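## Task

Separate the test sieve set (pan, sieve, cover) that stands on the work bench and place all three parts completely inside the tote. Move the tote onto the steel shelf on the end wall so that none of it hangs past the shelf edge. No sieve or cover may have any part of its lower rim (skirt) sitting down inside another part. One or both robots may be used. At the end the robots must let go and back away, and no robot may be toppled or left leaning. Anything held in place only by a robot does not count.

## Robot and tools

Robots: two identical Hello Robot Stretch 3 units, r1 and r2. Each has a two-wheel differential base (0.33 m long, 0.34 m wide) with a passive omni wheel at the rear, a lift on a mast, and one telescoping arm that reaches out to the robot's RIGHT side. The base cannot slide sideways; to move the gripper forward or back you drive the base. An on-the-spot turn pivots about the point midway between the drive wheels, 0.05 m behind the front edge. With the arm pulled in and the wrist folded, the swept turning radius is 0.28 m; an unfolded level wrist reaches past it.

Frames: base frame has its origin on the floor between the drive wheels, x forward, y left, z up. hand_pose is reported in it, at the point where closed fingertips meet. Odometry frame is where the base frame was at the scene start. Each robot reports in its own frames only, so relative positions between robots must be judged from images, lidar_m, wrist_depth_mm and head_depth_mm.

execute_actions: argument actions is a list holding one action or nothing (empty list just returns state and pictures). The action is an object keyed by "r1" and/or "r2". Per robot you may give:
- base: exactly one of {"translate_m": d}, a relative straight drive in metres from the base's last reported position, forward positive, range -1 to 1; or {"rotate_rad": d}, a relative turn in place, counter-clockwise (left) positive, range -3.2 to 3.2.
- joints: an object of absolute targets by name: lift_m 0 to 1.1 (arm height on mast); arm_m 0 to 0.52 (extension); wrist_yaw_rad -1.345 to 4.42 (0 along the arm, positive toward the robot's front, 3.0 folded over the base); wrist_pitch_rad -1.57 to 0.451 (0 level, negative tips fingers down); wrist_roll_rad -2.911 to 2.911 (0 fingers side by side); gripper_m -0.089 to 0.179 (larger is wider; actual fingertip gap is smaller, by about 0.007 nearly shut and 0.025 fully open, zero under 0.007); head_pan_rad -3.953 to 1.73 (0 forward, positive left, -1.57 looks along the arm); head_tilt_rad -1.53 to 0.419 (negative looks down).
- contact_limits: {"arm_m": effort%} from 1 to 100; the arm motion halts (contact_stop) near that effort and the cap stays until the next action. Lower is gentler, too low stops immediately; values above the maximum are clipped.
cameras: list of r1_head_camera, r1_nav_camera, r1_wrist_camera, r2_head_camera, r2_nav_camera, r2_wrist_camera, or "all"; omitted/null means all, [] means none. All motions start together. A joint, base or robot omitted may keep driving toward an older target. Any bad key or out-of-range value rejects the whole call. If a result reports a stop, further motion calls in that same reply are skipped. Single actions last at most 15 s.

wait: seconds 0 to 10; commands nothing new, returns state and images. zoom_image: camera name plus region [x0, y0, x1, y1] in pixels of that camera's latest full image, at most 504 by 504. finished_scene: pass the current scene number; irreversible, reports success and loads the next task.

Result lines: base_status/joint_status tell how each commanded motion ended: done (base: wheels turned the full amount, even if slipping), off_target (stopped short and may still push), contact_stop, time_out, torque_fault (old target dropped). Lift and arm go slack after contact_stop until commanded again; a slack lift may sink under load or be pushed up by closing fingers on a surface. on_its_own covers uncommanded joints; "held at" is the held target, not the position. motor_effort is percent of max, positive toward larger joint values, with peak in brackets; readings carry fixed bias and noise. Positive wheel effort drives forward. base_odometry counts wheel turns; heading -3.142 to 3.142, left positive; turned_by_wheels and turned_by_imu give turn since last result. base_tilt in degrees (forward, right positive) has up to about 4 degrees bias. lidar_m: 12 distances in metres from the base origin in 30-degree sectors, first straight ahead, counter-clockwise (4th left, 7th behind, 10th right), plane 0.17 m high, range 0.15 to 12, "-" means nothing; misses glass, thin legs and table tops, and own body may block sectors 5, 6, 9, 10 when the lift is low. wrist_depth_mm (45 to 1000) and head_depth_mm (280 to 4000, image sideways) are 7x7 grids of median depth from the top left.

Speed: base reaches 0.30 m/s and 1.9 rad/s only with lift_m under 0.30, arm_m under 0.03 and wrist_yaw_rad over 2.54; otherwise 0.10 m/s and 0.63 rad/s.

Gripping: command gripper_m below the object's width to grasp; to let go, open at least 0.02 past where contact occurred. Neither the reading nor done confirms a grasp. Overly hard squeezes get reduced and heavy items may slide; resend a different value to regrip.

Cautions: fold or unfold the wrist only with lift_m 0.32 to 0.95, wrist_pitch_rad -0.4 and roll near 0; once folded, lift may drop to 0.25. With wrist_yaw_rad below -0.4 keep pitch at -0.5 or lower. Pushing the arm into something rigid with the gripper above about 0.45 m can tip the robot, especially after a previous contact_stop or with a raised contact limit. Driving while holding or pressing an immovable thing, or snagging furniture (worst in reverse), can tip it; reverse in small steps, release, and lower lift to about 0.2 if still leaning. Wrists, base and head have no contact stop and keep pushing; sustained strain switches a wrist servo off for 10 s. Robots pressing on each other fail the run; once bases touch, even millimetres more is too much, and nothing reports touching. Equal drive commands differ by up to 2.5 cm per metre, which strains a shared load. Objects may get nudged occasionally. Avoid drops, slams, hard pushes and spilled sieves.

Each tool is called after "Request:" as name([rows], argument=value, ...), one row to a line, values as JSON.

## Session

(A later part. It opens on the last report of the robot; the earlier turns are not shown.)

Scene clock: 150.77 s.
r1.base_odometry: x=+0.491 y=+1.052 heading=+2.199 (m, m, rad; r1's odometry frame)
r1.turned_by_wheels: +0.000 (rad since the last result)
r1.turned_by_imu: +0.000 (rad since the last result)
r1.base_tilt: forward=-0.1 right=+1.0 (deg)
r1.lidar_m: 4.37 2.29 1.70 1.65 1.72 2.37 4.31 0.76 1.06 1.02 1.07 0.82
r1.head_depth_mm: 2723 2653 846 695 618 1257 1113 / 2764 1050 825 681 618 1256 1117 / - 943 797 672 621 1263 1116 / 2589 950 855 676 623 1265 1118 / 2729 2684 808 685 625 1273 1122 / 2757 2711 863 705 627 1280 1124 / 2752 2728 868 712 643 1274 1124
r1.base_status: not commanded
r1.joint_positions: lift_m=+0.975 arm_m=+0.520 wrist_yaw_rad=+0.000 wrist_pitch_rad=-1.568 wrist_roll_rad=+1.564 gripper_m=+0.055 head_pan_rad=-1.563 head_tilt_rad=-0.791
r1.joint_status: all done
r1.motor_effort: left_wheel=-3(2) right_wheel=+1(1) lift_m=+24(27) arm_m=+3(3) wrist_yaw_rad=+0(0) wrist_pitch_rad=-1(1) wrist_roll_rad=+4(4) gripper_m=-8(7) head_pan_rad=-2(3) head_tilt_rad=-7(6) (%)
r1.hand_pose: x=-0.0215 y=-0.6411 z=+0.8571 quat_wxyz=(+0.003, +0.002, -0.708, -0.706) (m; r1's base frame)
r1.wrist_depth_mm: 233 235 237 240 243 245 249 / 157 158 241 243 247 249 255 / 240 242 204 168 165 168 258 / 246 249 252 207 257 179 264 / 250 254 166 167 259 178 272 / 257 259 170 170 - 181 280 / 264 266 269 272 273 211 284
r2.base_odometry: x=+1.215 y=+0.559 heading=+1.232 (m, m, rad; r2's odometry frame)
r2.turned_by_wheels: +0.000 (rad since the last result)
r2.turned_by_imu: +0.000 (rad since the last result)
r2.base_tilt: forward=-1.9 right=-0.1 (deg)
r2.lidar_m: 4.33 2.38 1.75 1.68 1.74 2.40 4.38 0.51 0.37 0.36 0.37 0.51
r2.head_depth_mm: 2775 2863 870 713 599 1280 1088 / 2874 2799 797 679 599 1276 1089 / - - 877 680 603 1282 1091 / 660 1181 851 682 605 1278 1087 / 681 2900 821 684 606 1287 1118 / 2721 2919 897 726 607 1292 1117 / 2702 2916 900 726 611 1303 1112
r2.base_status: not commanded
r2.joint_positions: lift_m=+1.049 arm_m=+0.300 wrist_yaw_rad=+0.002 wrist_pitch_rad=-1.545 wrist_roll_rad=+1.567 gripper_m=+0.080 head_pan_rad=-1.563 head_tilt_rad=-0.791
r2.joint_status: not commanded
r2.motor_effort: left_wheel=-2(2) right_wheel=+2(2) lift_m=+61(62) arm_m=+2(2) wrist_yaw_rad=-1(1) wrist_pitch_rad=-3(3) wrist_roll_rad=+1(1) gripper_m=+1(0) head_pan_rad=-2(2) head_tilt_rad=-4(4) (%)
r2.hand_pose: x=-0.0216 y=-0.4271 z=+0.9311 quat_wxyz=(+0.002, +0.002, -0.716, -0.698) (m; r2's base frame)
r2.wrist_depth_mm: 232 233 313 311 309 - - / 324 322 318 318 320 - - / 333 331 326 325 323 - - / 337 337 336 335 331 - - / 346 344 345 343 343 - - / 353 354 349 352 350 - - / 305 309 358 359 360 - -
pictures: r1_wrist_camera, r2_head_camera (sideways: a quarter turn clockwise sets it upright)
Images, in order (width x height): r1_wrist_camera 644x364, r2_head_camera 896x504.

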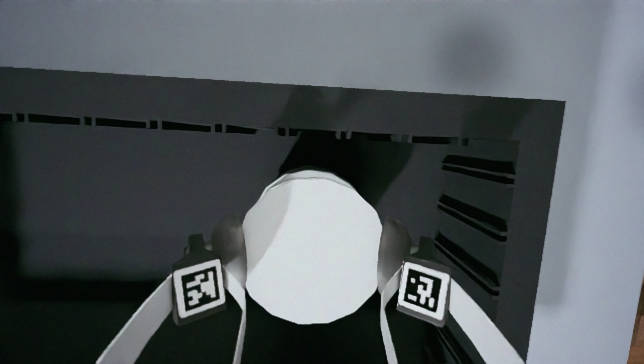

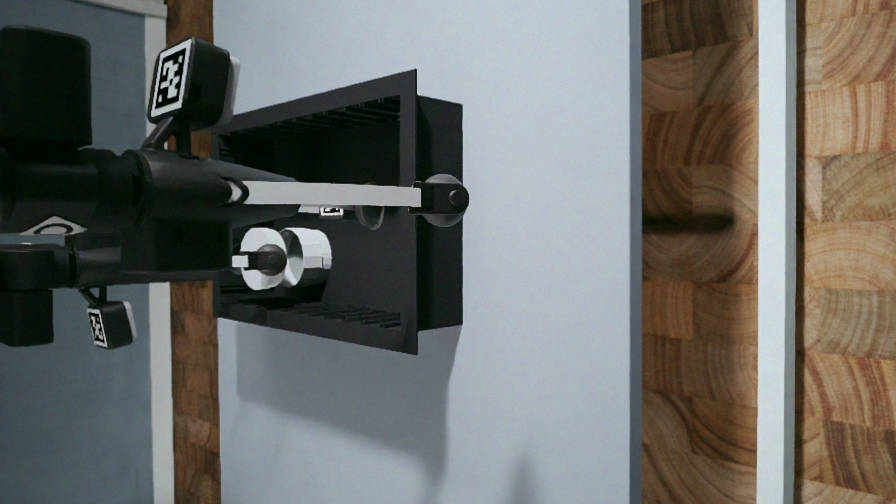

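Request:
execute_actions([
  {"r1":{"base":{"translate_m":0.105}}},
], cameras=[])

Request:
execute_actions([
  {"r1":{"joints":{"lift_m":0.907}}},
], cameras=["r1_wrist_camera","r1_head_camera"])

Scene clock: 158.87 s.
r1.base_odometry: x=+0.430 y=+1.137 heading=+2.199 (m, m, rad; r1's odometry frame)
r1.turned_by_wheels: +0.000 (rad since the last result)
r1.turned_by_imu: +0.000 (rad since the last result)
r1.base_tilt: forward=+0.0 right=+0.9 (deg)
r1.lidar_m: 4.26 2.29 1.70 1.65 1.71 2.37 4.41 0.85 1.06 1.03 1.07 0.73
r1.head_depth_mm: 2718 2673 778 663 619 1251 1105 / 2758 937 849 666 619 1255 1114 / - 943 804 675 620 1261 1117 / 2686 1057 780 680 621 1258 1122 / 2690 2717 863 706 625 1270 1123 / 2768 2728 866 709 642 1269 1124 / 2746 2757 869 710 643 1270 1126
r1.base_status: done
r1.joint_positions: lift_m=+0.975 arm_m=+0.520 wrist_yaw_rad=+0.000 wrist_pitch_rad=-1.568 wrist_roll_rad=+1.564 gripper_m=+0.055 head_pan_rad=-1.563 head_tilt_rad=-0.791
r1.joint_status: not commanded
r1.motor_effort: left_wheel=-2(2) right_wheel=+1(6) lift_m=+24(24) arm_m=+3(2) wrist_yaw_rad=+0(0) wrist_pitch_rad=-1(0) wrist_roll_rad=+4(4) gripper_m=-7(8) head_pan_rad=-3(5) head_tilt_rad=-6(6) (%)
r1.hand_pose: x=-0.0215 y=-0.6411 z=+0.8571 quat_wxyz=(+0.003, +0.002, -0.708, -0.706) (m; r1's base frame)
r1.wrist_depth_mm: 232 234 235 219 240 182 249 / 236 238 241 226 244 179 253 / 242 244 245 250 250 177 260 / 245 249 253 250 257 175 266 / 251 253 166 166 256 184 270 / 251 255 168 169 - 183 278 / 189 192 193 194 208 204 287
r2.base_odometry: x=+1.215 y=+0.559 heading=+1.232 (m, m, rad; r2's odometry frame)
r2.turned_by_wheels: +0.000 (rad since the last result)
r2.turned_by_imu: +0.001 (rad since the last result)
r2.base_tilt: forward=-1.9 right=-0.2 (deg)
r2.lidar_m: 4.35 2.37 1.74 1.68 1.75 2.40 4.37 0.51 0.37 0.36 0.37 0.51
r2.head_depth_mm: 2796 2821 876 711 600 1276 1088 / 2819 2806 794 675 602 1273 1087 / - - 850 680 604 1293 1088 / 2677 1825 853 682 605 1284 1099 / 2755 2889 820 683 606 1297 1112 / 2721 2908 894 723 607 1298 1112 / 2772 2889 903 727 609 1294 1120
r2.base_status: not commanded
r2.joint_positions: lift_m=+1.049 arm_m=+0.300 wrist_yaw_rad=+0.002 wrist_pitch_rad=-1.545 wrist_roll_rad=+1.567 gripper_m=+0.080 head_pan_rad=-1.563 head_tilt_rad=-0.791
r2.joint_status: not commanded
r2.motor_effort: left_wheel=-3(2) right_wheel=+3(3) lift_m=+61(62) arm_m=+2(2) wrist_yaw_rad=-1(2) wrist_pitch_rad=-3(3) wrist_roll_rad=+1(1) gripper_m=+0(1) head_pan_rad=-2(2) head_tilt_rad=-4(4) (%)
r2.hand_pose: x=-0.0216 y=-0.4271 z=+0.9311 quat_wxyz=(+0.002, +0.002, -0.716, -0.698) (m; r2's base frame)
r2.wrist_depth_mm: 234 231 313 314 307 - - / 320 323 316 322 315 - - / 329 331 327 324 322 - - / 337 336 330 336 332 - - / 345 343 343 343 341 - - / 359 355 357 353 352 - - / 307 309 360 364 360 - -
pictures: none
No camera images: the call's "cameras" was empty. Leave "cameras" out to get every camera's image.

Scene clock: 160.33 s.
r1.base_odometry: x=+0.430 y=+1.137 heading=+2.199 (m, m, rad; r1's odometry frame)
r1.turned_by_wheels: +0.000 (rad since the last result)
r1.turned_by_imu: +0.000 (rad since the last result)
r1.base_tilt: forward=-0.1 right=+1.0 (deg)
r1.lidar_m: 4.26 2.29 1.71 1.64 1.72 2.37 4.40 0.85 1.06 1.03 1.07 0.73
r1.head_depth_mm: 2630 - 744 664 617 1252 1111 / - 2636 851 666 617 1259 1118 / 2595 - 852 673 622 1259 1112 / 2757 2810 792 679 624 1264 1122 / 2718 2712 862 706 625 1261 1126 / 2753 2718 865 706 640 1278 1123 / 2776 2732 870 712 643 1274 1126
r1.base_status: not commanded
r1.joint_positions: lift_m=+0.907 arm_m=+0.520 wrist_yaw_rad=+0.000 wrist_pitch_rad=-1.568 wrist_roll_rad=+1.564 gripper_m=+0.055 head_pan_rad=-1.563 head_tilt_rad=-0.791
r1.joint_status: all done
r1.motor_effort: left_wheel=-2(2) right_wheel=+2(1) lift_m=+14(24) arm_m=+2(2) wrist_yaw_rad=+0(0) wrist_pitch_rad=-1(0) wrist_roll_rad=+4(4) gripper_m=-7(8) head_pan_rad=-3(3) head_tilt_rad=-5(6) (%)
r1.hand_pose: x=-0.0215 y=-0.6411 z=+0.7897 quat_wxyz=(+0.003, +0.002, -0.708, -0.706) (m; r1's base frame)
r1.wrist_depth_mm: 169 170 157 157 175 176 123 / 173 174 175 160 179 179 122 / 176 177 180 182 183 177 121 / 180 181 183 182 188 175 119 / 184 185 167 165 192 173 119 / 187 190 169 170 - 170 118 / 190 192 193 194 200 159 117
r2.base_odometry: x=+1.215 y=+0.559 heading=+1.232 (m, m, rad; r2's odometry frame)
r2.turned_by_wheels: +0.000 (rad since the last result)
r2.turned_by_imu: +0.000 (rad since the last result)
r2.base_tilt: forward=-1.9 right=-0.1 (deg)
r2.lidar_m: 4.34 2.38 1.74 1.68 1.74 2.40 4.37 0.51 0.37 0.36 0.37 0.51
r2.head_depth_mm: 2765 2838 877 712 599 1277 1078 / 2871 1016 799 677 601 1281 1087 / - - 851 678 603 1288 1089 / 2657 1845 857 684 604 1284 1094 / 2699 2831 824 683 605 1292 1109 / 2758 2953 895 727 609 1283 1109 / 2726 2903 900 726 610 1290 1118
r2.base_status: not commanded
r2.joint_positions: lift_m=+1.049 arm_m=+0.300 wrist_yaw_rad=+0.002 wrist_pitch_rad=-1.545 wrist_roll_rad=+1.567 gripper_m=+0.080 head_pan_rad=-1.563 head_tilt_rad=-0.791
r2.joint_status: not commanded
r2.motor_effort: left_wheel=-3(2) right_wheel=+3(3) lift_m=+61(62) arm_m=+2(2) wrist_yaw_rad=-1(1) wrist_pitch_rad=-3(3) wrist_roll_rad=+1(1) gripper_m=+0(0) head_pan_rad=-2(2) head_tilt_rad=-4(4) (%)
r2.hand_pose: x=-0.0216 y=-0.4271 z=+0.9311 quat_wxyz=(+0.002, +0.002, -0.716, -0.698) (m; r2's base frame)
r2.wrist_depth_mm: 234 233 311 313 310 - - / 322 320 319 319 319 - - / 333 332 326 329 327 - - / 343 341 332 336 334 - - / 346 347 340 342 341 - - / 356 354 354 353 348 - - / 307 311 357 362 360 - -
pictures: r1_head_camera (sideways: a quarter turn clockwise sets it upright), r1_wrist_camera
Images, in order (width x height): r1_head_camera 896x504, r1_wrist_camera 644x364.

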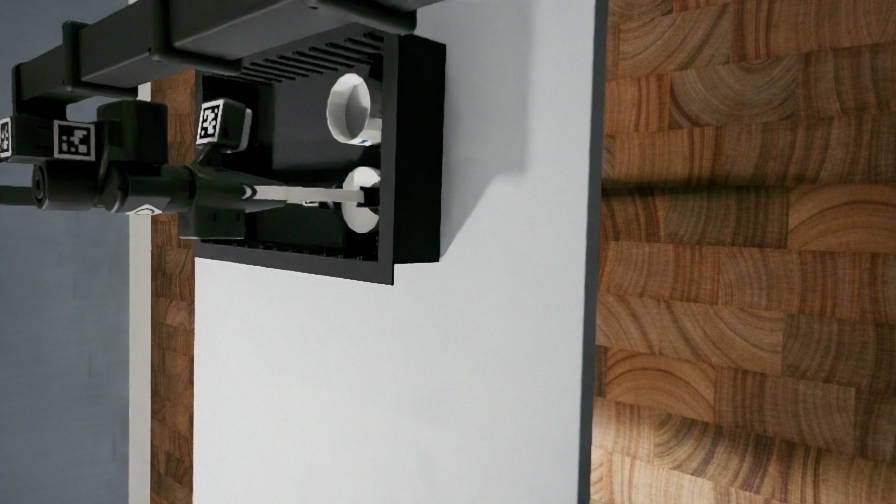

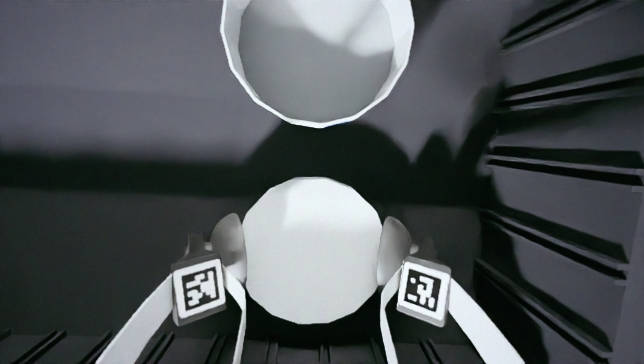

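Request:
execute_actions([
  {"r1":{"joints":{"gripper_m":0.105}}},
], cameras=[])

Request:
execute_actions([
  {"r1":{"joints":{"lift_m":1.01}}},
], cameras=["r1_wrist_camera"])

Request:
execute_actions([
  {"r1":{"base":{"translate_m":0.474},"joints":{"arm_m":0.376,"gripper_m":0.115}}},
], cameras=[])

Request:
execute_actions([
  {"r1":{"joints":{"lift_m":0.93}}},
], cameras=["r1_wrist_camera","r1_head_camera"])

Scene clock: 170.77 s.
r1.base_odometry: x=+0.430 y=+1.137 heading=+2.199 (m, m, rad; r1's odometry frame)
r1.turned_by_wheels: +0.000 (rad since the last result)
r1.turned_by_imu: +0.000 (rad since the last result)
r1.base_tilt: forward=-0.2 right=+0.8 (deg)
r1.lidar_m: 4.27 2.28 1.71 1.64 1.72 2.36 4.41 0.85 1.06 1.02 1.07 0.73
r1.head_depth_mm: 2627 - 746 662 618 1248 1114 / - 2662 847 666 619 1258 1111 / 2588 - 851 672 620 1266 1118 / 2727 2798 787 679 622 1264 1119 / 2688 2689 866 707 625 1266 1117 / 2758 2718 866 708 640 1268 1125 / 2766 2760 868 710 643 1284 1129
r1.base_status: not commanded
r1.joint_positions: lift_m=+0.907 arm_m=+0.520 wrist_yaw_rad=+0.000 wrist_pitch_rad=-1.568 wrist_roll_rad=+1.564 gripper_m=+0.105 head_pan_rad=-1.563 head_tilt_rad=-0.791
r1.joint_status: all done
r1.motor_effort: left_wheel=-2(2) right_wheel=+1(1) lift_m=+14(14) arm_m=+2(2) wrist_yaw_rad=-1(0) wrist_pitch_rad=-1(1) wrist_roll_rad=+4(4) gripper_m=+0(78) head_pan_rad=-2(2) head_tilt_rad=-5(5) (%)
r1.hand_pose: x=-0.0215 y=-0.6411 z=+0.7897 quat_wxyz=(+0.003, +0.002, -0.708, -0.706) (m; r1's base frame)
r1.wrist_depth_mm: 169 172 157 157 175 176 123 / 172 174 174 161 179 179 121 / 177 178 179 182 184 176 121 / 179 182 183 183 188 175 119 / 184 185 168 167 191 173 119 / 188 188 191 171 196 160 118 / 190 186 195 194 199 179 117
r2.base_odometry: x=+1.215 y=+0.559 heading=+1.232 (m, m, rad; r2's odometry frame)
r2.turned_by_wheels: +0.000 (rad since the last result)
r2.turned_by_imu: +0.001 (rad since the last result)
r2.base_tilt: forward=-1.9 right=-0.1 (deg)
r2.lidar_m: 4.34 2.38 1.74 1.68 1.74 2.40 4.36 0.51 0.37 0.36 0.37 0.51
r2.head_depth_mm: 2782 2795 874 711 599 1273 1083 / 2841 1014 795 678 603 1278 1089 / - - 851 682 604 1285 1089 / 2661 1844 854 681 606 1277 1097 / 2753 2883 823 685 607 1295 1104 / 2731 2914 895 725 608 1300 1113 / 2766 2897 894 728 611 1300 1115
r2.base_status: not commanded
r2.joint_positions: lift_m=+1.049 arm_m=+0.300 wrist_yaw_rad=+0.002 wrist_pitch_rad=-1.545 wrist_roll_rad=+1.567 gripper_m=+0.080 head_pan_rad=-1.563 head_tilt_rad=-0.791
r2.joint_status: not commanded
r2.motor_effort: left_wheel=-2(2) right_wheel=+2(3) lift_m=+61(62) arm_m=+2(2) wrist_yaw_rad=-1(1) wrist_pitch_rad=-3(3) wrist_roll_rad=+1(1) gripper_m=+1(0) head_pan_rad=-2(2) head_tilt_rad=-4(4) (%)
r2.hand_pose: x=-0.0216 y=-0.4271 z=+0.9311 quat_wxyz=(+0.002, +0.002, -0.716, -0.698) (m; r2's base frame)
r2.wrist_depth_mm: 232 231 311 311 312 - - / 320 318 317 321 319 - - / 330 325 327 330 324 - - / 343 336 329 334 339 - - / 348 344 342 346 341 - - / 358 355 355 355 351 - - / 308 304 359 358 363 - -
pictures: none
No camera images: the call's "cameras" was empty. Leave "cameras" out to get every camera's image.

Scene clock: 172.53 s.
r1.base_odometry: x=+0.430 y=+1.137 heading=+2.199 (m, m, rad; r1's odometry frame)
r1.turned_by_wheels: +0.000 (rad since the last result)
r1.turned_by_imu: +0.000 (rad since the last result)
r1.base_tilt: forward=-0.2 right=+0.9 (deg)
r1.lidar_m: 4.28 2.29 1.70 1.65 1.72 2.38 4.38 0.85 1.06 1.03 1.07 0.73
r1.head_depth_mm: 2651 2633 780 663 617 1265 1108 / 2691 2650 851 666 619 1258 1115 / - 944 828 672 619 1264 1114 / 2651 2683 794 681 621 1269 1116 / 2737 2727 865 706 624 1268 1121 / 2729 2756 867 707 640 1279 1119 / 2734 2733 870 708 644 1279 1128
r1.base_status: not commanded
r1.joint_positions: lift_m=+1.010 arm_m=+0.520 wrist_yaw_rad=+0.000 wrist_pitch_rad=-1.568 wrist_roll_rad=+1.564 gripper_m=+0.105 head_pan_rad=-1.563 head_tilt_rad=-0.791
r1.joint_status: all done
r1.motor_effort: left_wheel=-2(2) right_wheel=+2(1) lift_m=+24(27) arm_m=+2(2) wrist_yaw_rad=-1(1) wrist_pitch_rad=-1(1) wrist_roll_rad=+4(4) gripper_m=+0(0) head_pan_rad=-2(2) head_tilt_rad=-6(5) (%)
r1.hand_pose: x=-0.0215 y=-0.6411 z=+0.8921 quat_wxyz=(+0.003, +0.002, -0.708, -0.706) (m; r1's base frame)
r1.wrist_depth_mm: 264 267 269 263 273 209 283 / 271 271 273 260 277 206 288 / 274 277 279 282 282 222 296 / 281 282 285 269 291 218 304 / 287 289 292 273 295 306 311 / 249 269 266 274 280 313 320 / 210 212 216 219 222 322 -
r2.base_odometry: x=+1.215 y=+0.559 heading=+1.232 (m, m, rad; r2's odometry frame)
r2.turned_by_wheels: +0.000 (rad since the last result)
r2.turned_by_imu: +0.000 (rad since the last result)
r2.base_tilt: forward=-1.9 right=-0.1 (deg)
r2.lidar_m: 4.33 2.38 1.75 1.68 1.74 2.38 4.38 0.51 0.37 0.36 0.37 0.51
r2.head_depth_mm: 2758 2829 873 712 599 1279 1078 / 2904 2788 798 679 602 1268 1089 / - - 848 680 604 1282 1089 / 2667 1855 859 681 604 1291 1090 / 2757 2874 826 684 607 1291 1116 / 2721 2922 897 722 609 1288 1113 / 2711 2927 897 723 609 1298 1113
r2.base_status: not commanded
r2.joint_positions: lift_m=+1.049 arm_m=+0.300 wrist_yaw_rad=+0.002 wrist_pitch_rad=-1.545 wrist_roll_rad=+1.567 gripper_m=+0.080 head_pan_rad=-1.563 head_tilt_rad=-0.791
r2.joint_status: not commanded
r2.motor_effort: left_wheel=-1(2) right_wheel=+3(3) lift_m=+61(62) arm_m=+2(2) wrist_yaw_rad=+0(1) wrist_pitch_rad=-3(3) wrist_roll_rad=+1(1) gripper_m=+1(1) head_pan_rad=-2(2) head_tilt_rad=-4(4) (%)
r2.hand_pose: x=-0.0216 y=-0.4271 z=+0.9311 quat_wxyz=(+0.002, +0.002, -0.716, -0.698) (m; r2's base frame)
r2.wrist_depth_mm: 231 232 311 312 312 - - / 320 323 317 320 315 - - / 332 329 325 331 324 - - / 344 339 330 336 333 - - / 347 345 342 341 343 - - / 358 355 349 353 347 - - / 306 304 357 364 357 - -
pictures: r1_wrist_camera
Images, in order (width x height): r1_wrist_camera 644x364.

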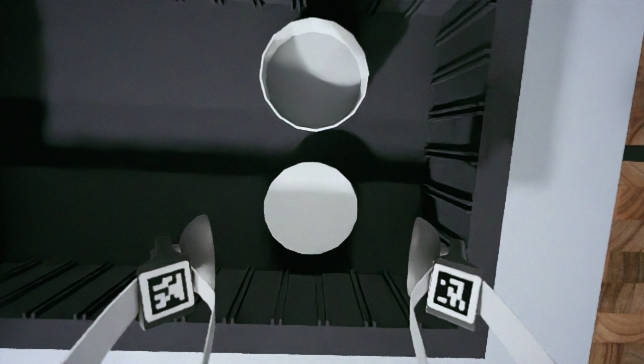

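Scene clock: 178.23 s.
r1.base_odometry: x=+0.151 y=+1.520 heading=+2.199 (m, m, rad; r1's odometry frame)
r1.turned_by_wheels: +0.000 (rad since the last result)
r1.turned_by_imu: +0.000 (rad since the last result)
r1.base_tilt: forward=-0.1 right=+0.9 (deg)
r1.lidar_m: 3.80 2.31 1.68 1.64 1.71 2.36 4.87 1.29 1.06 1.03 0.41 3.93
r1.head_depth_mm: 2733 1512 852 699 617 1259 1107 / - 1015 851 697 619 1260 1118 / - - 857 681 621 1267 1116 / 2703 1063 858 704 639 1263 1114 / 2678 2721 866 705 637 1089 1120 / 2756 2700 2119 727 639 1263 1119 / 2772 2743 2119 1734 1469 1274 1126
r1.base_status: done
r1.joint_positions: lift_m=+1.010 arm_m=+0.376 wrist_yaw_rad=+0.000 wrist_pitch_rad=-1.568 wrist_roll_rad=+1.564 gripper_m=+0.115 head_pan_rad=-1.563 head_tilt_rad=-0.791
r1.joint_status: all done
r1.motor_effort: left_wheel=-2(3) right_wheel=+1(4) lift_m=+24(24) arm_m=-2(3) wrist_yaw_rad=+0(1) wrist_pitch_rad=-1(1) wrist_roll_rad=+4(4) gripper_m=+0(48) head_pan_rad=-2(2) head_tilt_rad=-6(6) (%)
r1.hand_pose: x=-0.0215 y=-0.4975 z=+0.8921 quat_wxyz=(+0.003, +0.002, -0.708, -0.706) (m; r1's base frame)
r1.wrist_depth_mm: 264 269 269 273 278 - - / 271 275 276 280 284 - - / 279 276 284 284 287 - - / 283 286 291 292 295 - - / 288 291 297 292 301 - - / 295 - 302 305 310 - - / 301 307 309 314 317 - -
r2.base_odometry: x=+1.215 y=+0.559 heading=+1.232 (m, m, rad; r2's odometry frame)
r2.turned_by_wheels: +0.000 (rad since the last result)
r2.turned_by_imu: +0.001 (rad since the last result)
r2.base_tilt: forward=-1.9 right=-0.1 (deg)
r2.lidar_m: 4.33 2.37 1.74 1.68 1.74 2.39 4.36 0.51 0.37 0.36 0.37 0.51
r2.head_depth_mm: 2627 1533 877 710 600 1279 1088 / 2825 2740 796 679 599 1290 1087 / - - 852 678 604 1286 1092 / 2737 1854 852 679 605 1287 1091 / 2699 2951 825 685 607 1293 1114 / 2746 2905 894 720 609 1293 1110 / 2749 2918 898 726 609 1303 1112
r2.base_status: not commanded
r2.joint_positions: lift_m=+1.049 arm_m=+0.300 wrist_yaw_rad=+0.002 wrist_pitch_rad=-1.545 wrist_roll_rad=+1.567 gripper_m=+0.080 head_pan_rad=-1.563 head_tilt_rad=-0.791
r2.joint_status: not commanded
r2.motor_effort: left_wheel=-2(2) right_wheel=+2(3) lift_m=+61(62) arm_m=+2(2) wrist_yaw_rad=-2(0) wrist_pitch_rad=-3(3) wrist_roll_rad=+1(1) gripper_m=+0(1) head_pan_rad=-2(2) head_tilt_rad=-4(4) (%)
r2.hand_pose: x=-0.0216 y=-0.4271 z=+0.9311 quat_wxyz=(+0.002, +0.002, -0.716, -0.698) (m; r2's base frame)
r2.wrist_depth_mm: 235 234 315 313 310 - - / 327 323 319 319 315 - - / 330 329 324 328 324 - - / 342 336 331 333 334 - - / 349 344 341 339 339 - - / 349 355 354 353 349 - - / 305 302 358 362 363 - -
pictures: none
No camera images: the call's "cameras" was empty. Leave "cameras" out to get every camera's image.

Scene clock: 179.80 s.
r1.base_odometry: x=+0.151 y=+1.520 heading=+2.199 (m, m, rad; r1's odometry frame)
r1.turned_by_wheels: +0.000 (rad since the last result)
r1.turned_by_imu: +0.000 (rad since the last result)
r1.base_tilt: forward=-0.1 right=+0.9 (deg)
r1.lidar_m: 3.80 2.30 1.68 1.64 1.71 2.36 4.87 1.29 1.06 1.03 0.41 3.94
r1.head_depth_mm: 2583 1044 839 696 617 1250 1112 / 2557 1011 806 701 620 1260 1114 / 2618 - 807 691 619 1257 1108 / 2745 2720 834 701 637 1269 1118 / 2724 2716 863 707 639 1098 1121 / 2761 2746 2110 726 640 1276 1125 / 2740 2723 2107 1735 1463 1265 1125
r1.base_status: not commanded
r1.joint_positions: lift_m=+0.930 arm_m=+0.376 wrist_yaw_rad=+0.000 wrist_pitch_rad=-1.568 wrist_roll_rad=+1.564 gripper_m=+0.115 head_pan_rad=-1.563 head_tilt_rad=-0.791
r1.joint_status: all done
r1.motor_effort: left_wheel=-2(2) right_wheel=+1(2) lift_m=+14(21) arm_m=-2(2) wrist_yaw_rad=+0(1) wrist_pitch_rad=-1(1) wrist_roll_rad=+4(4) gripper_m=+0(0) head_pan_rad=-4(2) head_tilt_rad=-5(5) (%)
r1.hand_pose: x=-0.0215 y=-0.4975 z=+0.8127 quat_wxyz=(+0.003, +0.002, -0.708, -0.706) (m; r1's base frame)
r1.wrist_depth_mm: 193 194 195 198 201 203 951 / 196 198 200 204 206 208 975 / 201 202 205 207 209 211 982 / 205 207 210 209 214 218 - / 210 212 212 215 219 224 - / 213 - 219 217 225 - - / 219 223 224 228 230 236 -
r2.base_odometry: x=+1.215 y=+0.559 heading=+1.232 (m, m, rad; r2's odometry frame)
r2.turned_by_wheels: +0.000 (rad since the last result)
r2.turned_by_imu: +0.000 (rad since the last result)
r2.base_tilt: forward=-2.0 right=-0.1 (deg)
r2.lidar_m: 4.33 2.37 1.74 1.68 1.75 2.39 4.38 0.51 0.37 0.36 0.37 0.51
r2.head_depth_mm: 2642 1542 877 713 597 1273 1087 / 2842 2769 795 679 600 1284 1095 / - - 849 682 603 1283 1095 / 2703 1846 855 680 604 1291 1093 / 2719 2862 820 681 605 1288 1114 / 2741 2871 895 721 609 1291 1115 / 2720 2954 900 726 610 1295 1116
r2.base_status: not commanded
r2.joint_positions: lift_m=+1.049 arm_m=+0.300 wrist_yaw_rad=+0.002 wrist_pitch_rad=-1.545 wrist_roll_rad=+1.567 gripper_m=+0.080 head_pan_rad=-1.563 head_tilt_rad=-0.791
r2.joint_status: not commanded
r2.motor_effort: left_wheel=-2(2) right_wheel=+2(2) lift_m=+61(62) arm_m=+2(2) wrist_yaw_rad=-1(1) wrist_pitch_rad=-3(3) wrist_roll_rad=+1(1) gripper_m=+1(1) head_pan_rad=-2(2) head_tilt_rad=-4(4) (%)
r2.hand_pose: x=-0.0216 y=-0.4271 z=+0.9311 quat_wxyz=(+0.002, +0.002, -0.716, -0.698) (m; r2's base frame)
r2.wrist_depth_mm: 233 233 313 312 313 - - / 323 325 318 318 318 - - / 332 328 325 328 325 - - / 335 338 333 332 333 - - / 347 343 340 345 338 - - / 357 348 350 350 350 - - / 306 305 358 360 360 - -
pictures: r1_head_camera (sideways: a quarter turn clockwise sets it upright), r1_wrist_camera
Images, in order (width x height): r1_head_camera 896x504, r1_wrist_camera 644x364.

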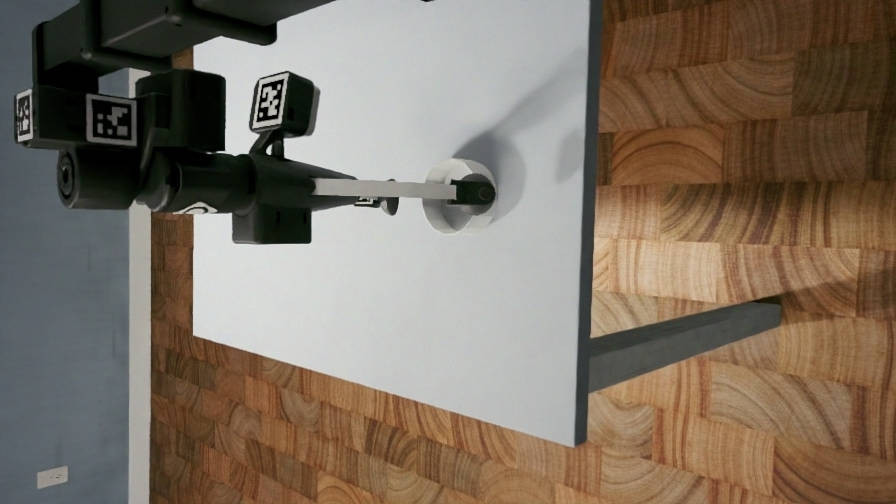

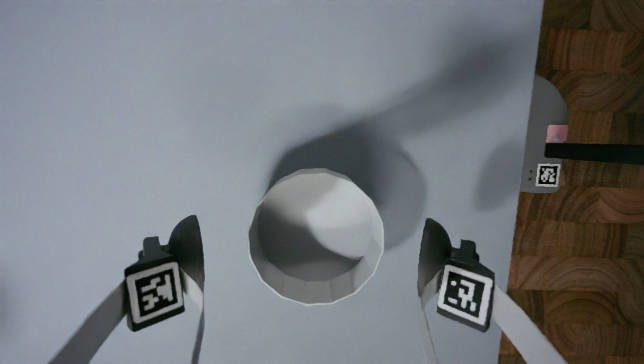

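Request:
execute_actions([
  {"r1":{"joints":{"lift_m":0.905}}},
], cameras=[])

Request:
execute_actions([
  {"r1":{"joints":{"gripper_m":0.05}}},
], cameras=[])

Request:
execute_actions([
  {"r1":{"base":{"translate_m":-0.474},"joints":{"lift_m":1.03}}},
], cameras=["r1_wrist_camera"])

Request:
execute_actions([
  {"r1":{"joints":{"arm_m":0.52}}},
], cameras=[])

Request:
execute_actions([
  {"r1":{"joints":{"lift_m":0.945}}},
], cameras=["r1_wrist_camera","r2_head_camera"])

Scene clock: 189.47 s.
r1.base_odometry: x=+0.151 y=+1.520 heading=+2.199 (m, m, rad; r1's odometry frame)
r1.turned_by_wheels: +0.000 (rad since the last result)
r1.turned_by_imu: +0.000 (rad since the last result)
r1.base_tilt: forward=-0.2 right=+0.9 (deg)
r1.lidar_m: 3.81 2.30 1.68 1.64 1.71 2.36 4.88 1.29 1.07 1.03 0.41 3.95
r1.head_depth_mm: 2649 - 825 698 618 1258 1109 / 2621 - 803 700 619 1253 1111 / 2644 - 807 699 622 1270 1112 / 2700 2706 832 703 636 1265 1119 / 2726 2705 866 706 640 1100 1120 / 2733 2745 2116 726 641 1264 1123 / 2792 2756 2140 1736 1469 1271 1128
r1.base_status: not commanded
r1.joint_positions: lift_m=+0.905 arm_m=+0.376 wrist_yaw_rad=+0.000 wrist_pitch_rad=-1.568 wrist_roll_rad=+1.564 gripper_m=+0.115 head_pan_rad=-1.563 head_tilt_rad=-0.791
r1.joint_status: all done
r1.motor_effort: left_wheel=-2(2) right_wheel=+2(1) lift_m=+14(14) arm_m=-2(2) wrist_yaw_rad=+0(1) wrist_pitch_rad=-1(1) wrist_roll_rad=+4(4) gripper_m=+0(0) head_pan_rad=-2(4) head_tilt_rad=-5(5) (%)
r1.hand_pose: x=-0.0215 y=-0.4975 z=+0.7877 quat_wxyz=(+0.003, +0.002, -0.708, -0.706) (m; r1's base frame)
r1.wrist_depth_mm: 170 172 172 175 177 179 918 / 173 175 176 179 180 181 959 / 176 178 181 184 186 187 990 / 180 183 185 186 189 192 981 / 185 186 187 189 192 196 - / 188 - 192 192 196 201 - / 193 198 198 200 202 205 -
r2.base_odometry: x=+1.215 y=+0.559 heading=+1.232 (m, m, rad; r2's odometry frame)
r2.turned_by_wheels: +0.000 (rad since the last result)
r2.turned_by_imu: +0.001 (rad since the last result)
r2.base_tilt: forward=-2.0 right=-0.1 (deg)
r2.lidar_m: 4.34 2.37 1.74 1.68 1.74 2.40 4.37 0.51 0.37 0.36 0.37 0.51
r2.head_depth_mm: 2591 1544 878 713 599 1274 1083 / 2857 2797 801 677 601 1278 1087 / - - 852 677 605 1280 1087 / 2682 1838 854 679 604 1287 1089 / 2731 2863 819 685 606 1289 1107 / 2712 2903 889 722 609 1281 1122 / 2747 2917 898 725 610 1296 1117
r2.base_status: not commanded
r2.joint_positions: lift_m=+1.049 arm_m=+0.300 wrist_yaw_rad=+0.002 wrist_pitch_rad=-1.545 wrist_roll_rad=+1.567 gripper_m=+0.080 head_pan_rad=-1.563 head_tilt_rad=-0.791
r2.joint_status: not commanded
r2.motor_effort: left_wheel=-3(2) right_wheel=+2(2) lift_m=+61(62) arm_m=+2(2) wrist_yaw_rad=-2(1) wrist_pitch_rad=-3(3) wrist_roll_rad=+1(1) gripper_m=+1(1) head_pan_rad=-3(2) head_tilt_rad=-4(4) (%)
r2.hand_pose: x=-0.0216 y=-0.4271 z=+0.9311 quat_wxyz=(+0.002, +0.002, -0.716, -0.698) (m; r2's base frame)
r2.wrist_depth_mm: 233 232 312 313 310 - - / 323 325 320 321 314 - - / 336 329 324 327 331 - - / 343 335 329 331 333 - - / 344 343 343 340 341 - - / 355 352 350 352 352 - - / 304 305 358 361 358 - -
pictures: none
No camera images: the call's "cameras" was empty. Leave "cameras" out to get every camera's image.

Scene clock: 190.60 s.
r1.base_odometry: x=+0.151 y=+1.520 heading=+2.199 (m, m, rad; r1's odometry frame)
r1.turned_by_wheels: +0.000 (rad since the last result)
r1.turned_by_imu: +0.000 (rad since the last result)
r1.base_tilt: forward=-0.2 right=+1.0 (deg)
r1.lidar_m: 3.80 2.30 1.68 1.64 1.71 2.36 4.89 1.29 1.07 1.03 0.41 3.95
r1.head_depth_mm: 2648 - 826 697 619 1251 1110 / 2608 - 802 698 619 1257 1112 / 2688 - 804 693 620 1257 1118 / 2706 2709 835 703 636 1257 1117 / 2697 2709 864 706 641 1098 1115 / 2764 2713 2123 727 641 1271 1122 / 2779 2729 2109 1739 1469 1274 1125
r1.base_status: not commanded
r1.joint_positions: lift_m=+0.905 arm_m=+0.376 wrist_yaw_rad=+0.000 wrist_pitch_rad=-1.568 wrist_roll_rad=+1.564 gripper_m=+0.051 head_pan_rad=-1.563 head_tilt_rad=-0.791
r1.joint_status: all done
r1.motor_effort: left_wheel=-2(2) right_wheel=+2(1) lift_m=+13(13) arm_m=-2(2) wrist_yaw_rad=+0(0) wrist_pitch_rad=-1(1) wrist_roll_rad=+4(4) gripper_m=-13(83) head_pan_rad=-2(2) head_tilt_rad=-6(6) (%)
r1.hand_pose: x=-0.0215 y=-0.4975 z=+0.7877 quat_wxyz=(+0.003, +0.002, -0.708, -0.706) (m; r1's base frame)
r1.wrist_depth_mm: 170 172 173 176 176 179 950 / 174 175 177 180 181 184 962 / 178 179 181 183 184 187 985 / 182 182 185 185 190 192 998 / 185 186 188 190 193 197 - / 189 191 183 193 - 201 - / 194 196 198 200 202 207 -
r2.base_odometry: x=+1.215 y=+0.559 heading=+1.232 (m, m, rad; r2's odometry frame)
r2.turned_by_wheels: +0.000 (rad since the last result)
r2.turned_by_imu: +0.000 (rad since the last result)
r2.base_tilt: forward=-1.9 right=-0.1 (deg)
r2.lidar_m: 4.35 2.38 1.74 1.68 1.74 2.39 4.37 0.51 0.37 0.36 0.37 0.51
r2.head_depth_mm: 2608 1538 875 712 600 1286 1081 / 2872 2761 799 676 600 1285 1082 / - - 853 681 601 1283 1089 / 2693 1863 855 679 605 1291 1099 / 2744 2882 820 684 607 1293 1117 / 2711 2912 894 719 609 1287 1112 / 2729 2893 897 728 610 1300 1111
r2.base_status: not commanded
r2.joint_positions: lift_m=+1.049 arm_m=+0.300 wrist_yaw_rad=+0.002 wrist_pitch_rad=-1.545 wrist_roll_rad=+1.567 gripper_m=+0.080 head_pan_rad=-1.563 head_tilt_rad=-0.791
r2.joint_status: not commanded
r2.motor_effort: left_wheel=-2(2) right_wheel=+3(3) lift_m=+61(62) arm_m=+2(2) wrist_yaw_rad=+0(1) wrist_pitch_rad=-3(3) wrist_roll_rad=+1(1) gripper_m=+1(0) head_pan_rad=-3(2) head_tilt_rad=-4(4) (%)
r2.hand_pose: x=-0.0216 y=-0.4271 z=+0.9311 quat_wxyz=(+0.002, +0.002, -0.716, -0.698) (m; r2's base frame)
r2.wrist_depth_mm: 235 233 311 313 310 - - / 326 323 316 317 318 - - / 331 327 323 330 325 - - / 339 341 335 331 332 - - / 353 347 342 345 346 - - / 357 349 353 353 350 - - / 308 307 357 362 361 - -
pictures: none
No camera images: the call's "cameras" was empty. Leave "cameras" out to get every camera's image.

Scene clock: 196.30 s.
r1.base_odometry: x=+0.430 y=+1.137 heading=+2.199 (m, m, rad; r1's odometry frame)
r1.turned_by_wheels: +0.000 (rad since the last result)
r1.turned_by_imu: +0.000 (rad since the last result)
r1.base_tilt: forward=-0.2 right=+0.9 (deg)
r1.lidar_m: 4.25 2.28 1.70 1.65 1.71 2.36 4.41 0.85 1.06 1.03 1.07 0.73
r1.head_depth_mm: 2697 1041 778 663 618 1263 1115 / 2783 917 849 667 618 1254 1113 / - - 853 675 620 1261 1116 / 2695 1061 790 680 622 1272 1114 / 2716 2720 863 706 624 1260 1116 / 2732 2701 864 708 641 1266 1122 / 2731 2722 871 710 644 1280 1126
r1.base_status: done
r1.joint_positions: lift_m=+1.030 arm_m=+0.376 wrist_yaw_rad=+0.000 wrist_pitch_rad=-1.568 wrist_roll_rad=+1.564 gripper_m=+0.051 head_pan_rad=-1.563 head_tilt_rad=-0.791
r1.joint_status: all done
r1.motor_effort: left_wheel=-2(7) right_wheel=+1(3) lift_m=+24(27) arm_m=-2(2) wrist_yaw_rad=+0(1) wrist_pitch_rad=-1(1) wrist_roll_rad=+4(4) gripper_m=-12(12) head_pan_rad=-2(2) head_tilt_rad=-5(6) (%)
r1.hand_pose: x=-0.0215 y=-0.4975 z=+0.9121 quat_wxyz=(+0.003, +0.002, -0.708, -0.706) (m; r1's base frame)
r1.wrist_depth_mm: 282 271 288 292 297 - - / 289 271 290 299 304 - - / 293 298 300 306 310 - - / 300 283 304 188 315 - - / 308 296 190 189 321 - - / 258 265 184 192 - - - / 326 325 237 337 339 - -
r2.base_odometry: x=+1.215 y=+0.559 heading=+1.232 (m, m, rad; r2's odometry frame)
r2.turned_by_wheels: +0.000 (rad since the last result)
r2.turned_by_imu: +0.001 (rad since the last result)
r2.base_tilt: forward=-1.9 right=-0.1 (deg)
r2.lidar_m: 4.34 2.37 1.74 1.68 1.74 2.40 4.37 0.51 0.37 0.36 0.37 0.51
r2.head_depth_mm: 2759 2810 873 710 597 1268 1082 / 2845 2772 798 677 602 1280 1088 / - - 846 680 601 1291 1087 / 2639 1839 857 682 605 1294 1091 / 2742 2918 820 686 607 1292 1114 / 2709 2880 895 724 607 1297 1120 / 2748 2979 901 727 609 1290 1122
r2.base_status: not commanded
r2.joint_positions: lift_m=+1.049 arm_m=+0.300 wrist_yaw_rad=+0.002 wrist_pitch_rad=-1.545 wrist_roll_rad=+1.567 gripper_m=+0.080 head_pan_rad=-1.563 head_tilt_rad=-0.791
r2.joint_status: not commanded
r2.motor_effort: left_wheel=-2(2) right_wheel=+2(3) lift_m=+61(62) arm_m=+2(2) wrist_yaw_rad=-1(1) wrist_pitch_rad=-3(3) wrist_roll_rad=+1(1) gripper_m=+1(1) head_pan_rad=-2(2) head_tilt_rad=-4(4) (%)
r2.hand_pose: x=-0.0216 y=-0.4271 z=+0.9311 quat_wxyz=(+0.002, +0.002, -0.716, -0.698) (m; r2's base frame)
r2.wrist_depth_mm: 232 233 312 313 310 - - / 323 320 320 319 315 - - / 333 332 326 327 326 - - / 340 337 332 334 331 - - / 346 344 339 345 341 - - / 362 356 355 346 350 - - / 303 306 358 359 357 - -
pictures: r1_wrist_camera
Images, in order (width x height): r1_wrist_camera 644x364.

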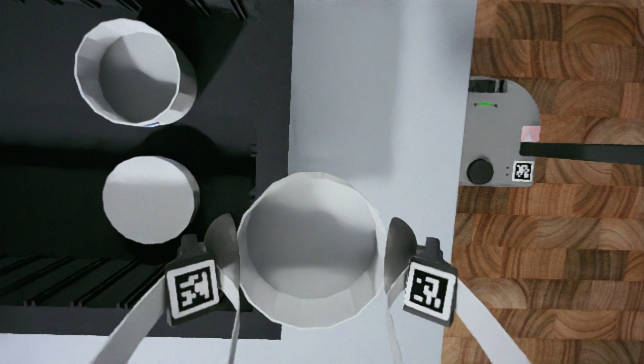

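Scene clock: 198.60 s.
r1.base_odometry: x=+0.430 y=+1.137 heading=+2.199 (m, m, rad; r1's odometry frame)
r1.turned_by_wheels: +0.000 (rad since the last result)
r1.turned_by_imu: +0.000 (rad since the last result)
r1.base_tilt: forward=-0.1 right=+0.9 (deg)
r1.lidar_m: 4.27 2.29 1.71 1.65 1.72 2.37 4.41 0.85 1.06 1.02 1.07 0.73
r1.head_depth_mm: 2661 2637 779 664 618 1261 1111 / 2624 2680 851 667 619 1259 1113 / - 941 802 674 620 1252 1111 / 2729 2700 766 679 623 1265 1120 / 2738 2721 865 705 624 1261 1121 / 2732 2724 864 707 640 1272 1122 / 2759 2708 868 710 645 1278 1119
r1.base_status: not commanded
r1.joint_positions: lift_m=+1.030 arm_m=+0.520 wrist_yaw_rad=+0.000 wrist_pitch_rad=-1.568 wrist_roll_rad=+1.564 gripper_m=+0.051 head_pan_rad=-1.563 head_tilt_rad=-0.791
r1.joint_status: all done
r1.motor_effort: left_wheel=-3(2) right_wheel=+0(1) lift_m=+25(25) arm_m=+4(3) wrist_yaw_rad=+0(0) wrist_pitch_rad=-1(1) wrist_roll_rad=+4(4) gripper_m=-12(12) head_pan_rad=-4(2) head_tilt_rad=-6(5) (%)
r1.hand_pose: x=-0.0215 y=-0.6411 z=+0.9121 quat_wxyz=(+0.003, +0.002, -0.708, -0.706) (m; r1's base frame)
r1.wrist_depth_mm: 281 284 287 275 276 226 302 / 289 290 292 278 298 303 309 / 293 297 301 302 304 311 317 / 301 303 304 188 308 319 326 / 305 311 189 190 252 327 - / 252 258 184 193 - 333 - / 324 329 331 335 243 343 -
r2.base_odometry: x=+1.215 y=+0.559 heading=+1.232 (m, m, rad; r2's odometry frame)
r2.turned_by_wheels: +0.000 (rad since the last result)
r2.turned_by_imu: +0.000 (rad since the last result)
r2.base_tilt: forward=-1.9 right=-0.1 (deg)
r2.lidar_m: 4.33 2.38 1.74 1.68 1.74 2.40 4.38 0.51 0.37 0.36 0.37 0.51
r2.head_depth_mm: 2725 2791 873 711 598 1287 1086 / 2826 2776 798 680 601 1278 1089 / - - 851 680 602 1290 1094 / 2667 1830 854 682 605 1288 1090 / 2753 2889 820 687 609 1294 1118 / 2754 2910 897 725 607 1294 1122 / 2709 2965 896 726 609 1298 1116
r2.base_status: not commanded
r2.joint_positions: lift_m=+1.049 arm_m=+0.300 wrist_yaw_rad=+0.002 wrist_pitch_rad=-1.545 wrist_roll_rad=+1.567 gripper_m=+0.080 head_pan_rad=-1.563 head_tilt_rad=-0.791
r2.joint_status: not commanded
r2.motor_effort: left_wheel=-2(2) right_wheel=+2(3) lift_m=+61(62) arm_m=+2(2) wrist_yaw_rad=-2(1) wrist_pitch_rad=-3(3) wrist_roll_rad=+1(1) gripper_m=+0(1) head_pan_rad=-2(2) head_tilt_rad=-4(4) (%)
r2.hand_pose: x=-0.0216 y=-0.4271 z=+0.9311 quat_wxyz=(+0.002, +0.002, -0.716, -0.698) (m; r2's base frame)
r2.wrist_depth_mm: 234 231 311 315 312 - - / 325 321 317 318 315 - - / 331 330 324 328 325 - - / 337 338 335 331 332 - - / 351 346 341 344 339 - - / 357 358 355 354 352 - - / 306 307 356 358 361 - -
pictures: none
No camera images: the call's "cameras" was empty. Leave "cameras" out to get every camera's image.

Scene clock: 200.20 s.
r1.base_odometry: x=+0.430 y=+1.137 heading=+2.199 (m, m, rad; r1's odometry frame)
r1.turned_by_wheels: +0.000 (rad since the last result)
r1.turned_by_imu: +0.000 (rad since the last result)
r1.base_tilt: forward=+0.0 right=+0.9 (deg)
r1.lidar_m: 4.28 2.29 1.71 1.65 1.71 2.37 4.40 0.85 1.06 1.03 1.07 0.73
r1.head_depth_mm: - 1004 775 661 617 1251 1114 / 2700 942 851 666 617 1253 1111 / - 935 855 672 620 1261 1122 / 2725 1070 780 680 623 1259 1115 / 2722 2700 863 706 624 1268 1121 / 2734 2737 865 708 643 1266 1120 / 2740 2747 871 710 642 1276 1124
r1.base_status: not commanded
r1.joint_positions: lift_m=+0.945 arm_m=+0.520 wrist_yaw_rad=+0.000 wrist_pitch_rad=-1.568 wrist_roll_rad=+1.564 gripper_m=+0.051 head_pan_rad=-1.563 head_tilt_rad=-0.791
r1.joint_status: all done
r1.motor_effort: left_wheel=-2(2) right_wheel=+1(1) lift_m=+14(22) arm_m=+3(3) wrist_yaw_rad=+1(0) wrist_pitch_rad=-1(1) wrist_roll_rad=+4(4) gripper_m=-12(12) head_pan_rad=-2(3) head_tilt_rad=-6(6) (%)
r1.hand_pose: x=-0.0215 y=-0.6411 z=+0.8277 quat_wxyz=(+0.003, +0.002, -0.708, -0.706) (m; r1's base frame)
r1.wrist_depth_mm: 204 205 207 193 212 182 134 / 208 209 210 197 217 180 136 / 213 215 217 219 222 177 140 / 216 220 221 187 226 174 143 / 222 223 188 190 232 174 241 / 226 228 183 193 - 166 246 / 190 193 196 191 206 158 251
r2.base_odometry: x=+1.215 y=+0.559 heading=+1.232 (m, m, rad; r2's odometry frame)
r2.turned_by_wheels: +0.000 (rad since the last result)
r2.turned_by_imu: +0.000 (rad since the last result)
r2.base_tilt: forward=-1.9 right=-0.1 (deg)
r2.lidar_m: 4.33 2.38 1.74 1.68 1.75 2.40 4.37 0.51 0.37 0.36 0.37 0.51
r2.head_depth_mm: 2789 2794 877 712 599 1271 1083 / 2836 1856 800 677 603 1275 1088 / - - 826 678 605 1282 1088 / 2675 1824 855 681 602 1279 1097 / 2731 2881 824 684 607 1287 1112 / 2685 2932 894 726 606 1290 1110 / 2705 2849 898 723 608 1296 1119
r2.base_status: not commanded
r2.joint_positions: lift_m=+1.049 arm_m=+0.300 wrist_yaw_rad=+0.002 wrist_pitch_rad=-1.545 wrist_roll_rad=+1.567 gripper_m=+0.080 head_pan_rad=-1.563 head_tilt_rad=-0.791
r2.joint_status: not commanded
r2.motor_effort: left_wheel=-2(2) right_wheel=+2(3) lift_m=+61(62) arm_m=+2(2) wrist_yaw_rad=-1(2) wrist_pitch_rad=-3(3) wrist_roll_rad=+1(1) gripper_m=+0(1) head_pan_rad=-2(2) head_tilt_rad=-4(4) (%)
r2.hand_pose: x=-0.0216 y=-0.4271 z=+0.9311 quat_wxyz=(+0.002, +0.002, -0.716, -0.698) (m; r2's base frame)
r2.wrist_depth_mm: 235 232 316 311 312 - - / 325 326 317 320 319 - - / 331 329 326 329 323 - - / 336 337 334 335 330 - - / 348 345 344 341 341 - - / 358 352 356 355 351 - - / 306 306 355 363 366 - -
pictures: r1_wrist_camera, r2_head_camera (sideways: a quarter turn clockwise sets it upright)
Images, in order (width x height): r1_wrist_camera 644x364, r2_head_camera 896x504.

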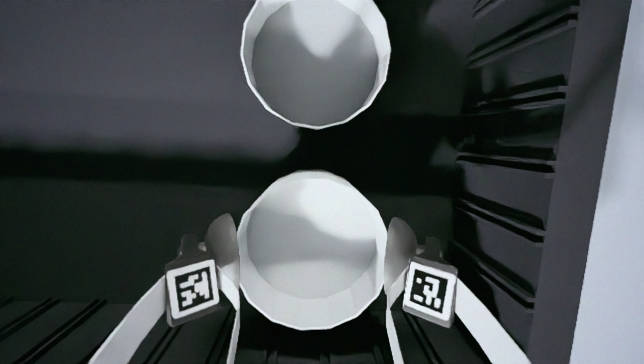

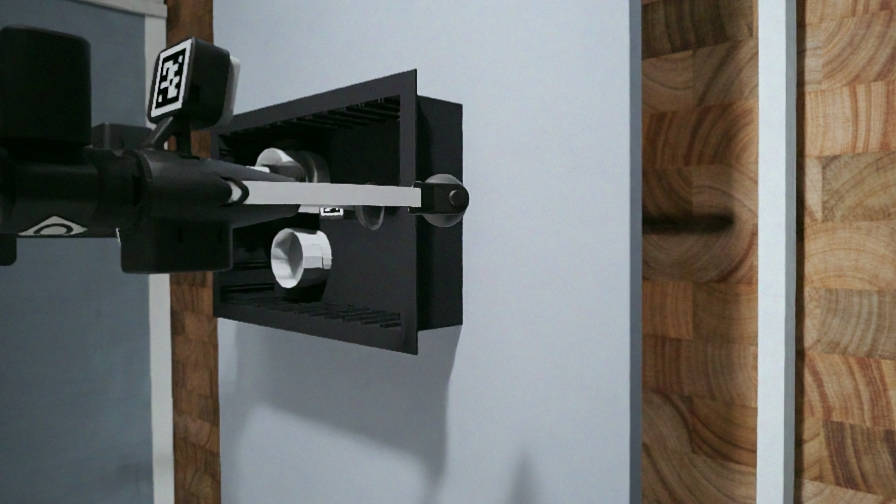

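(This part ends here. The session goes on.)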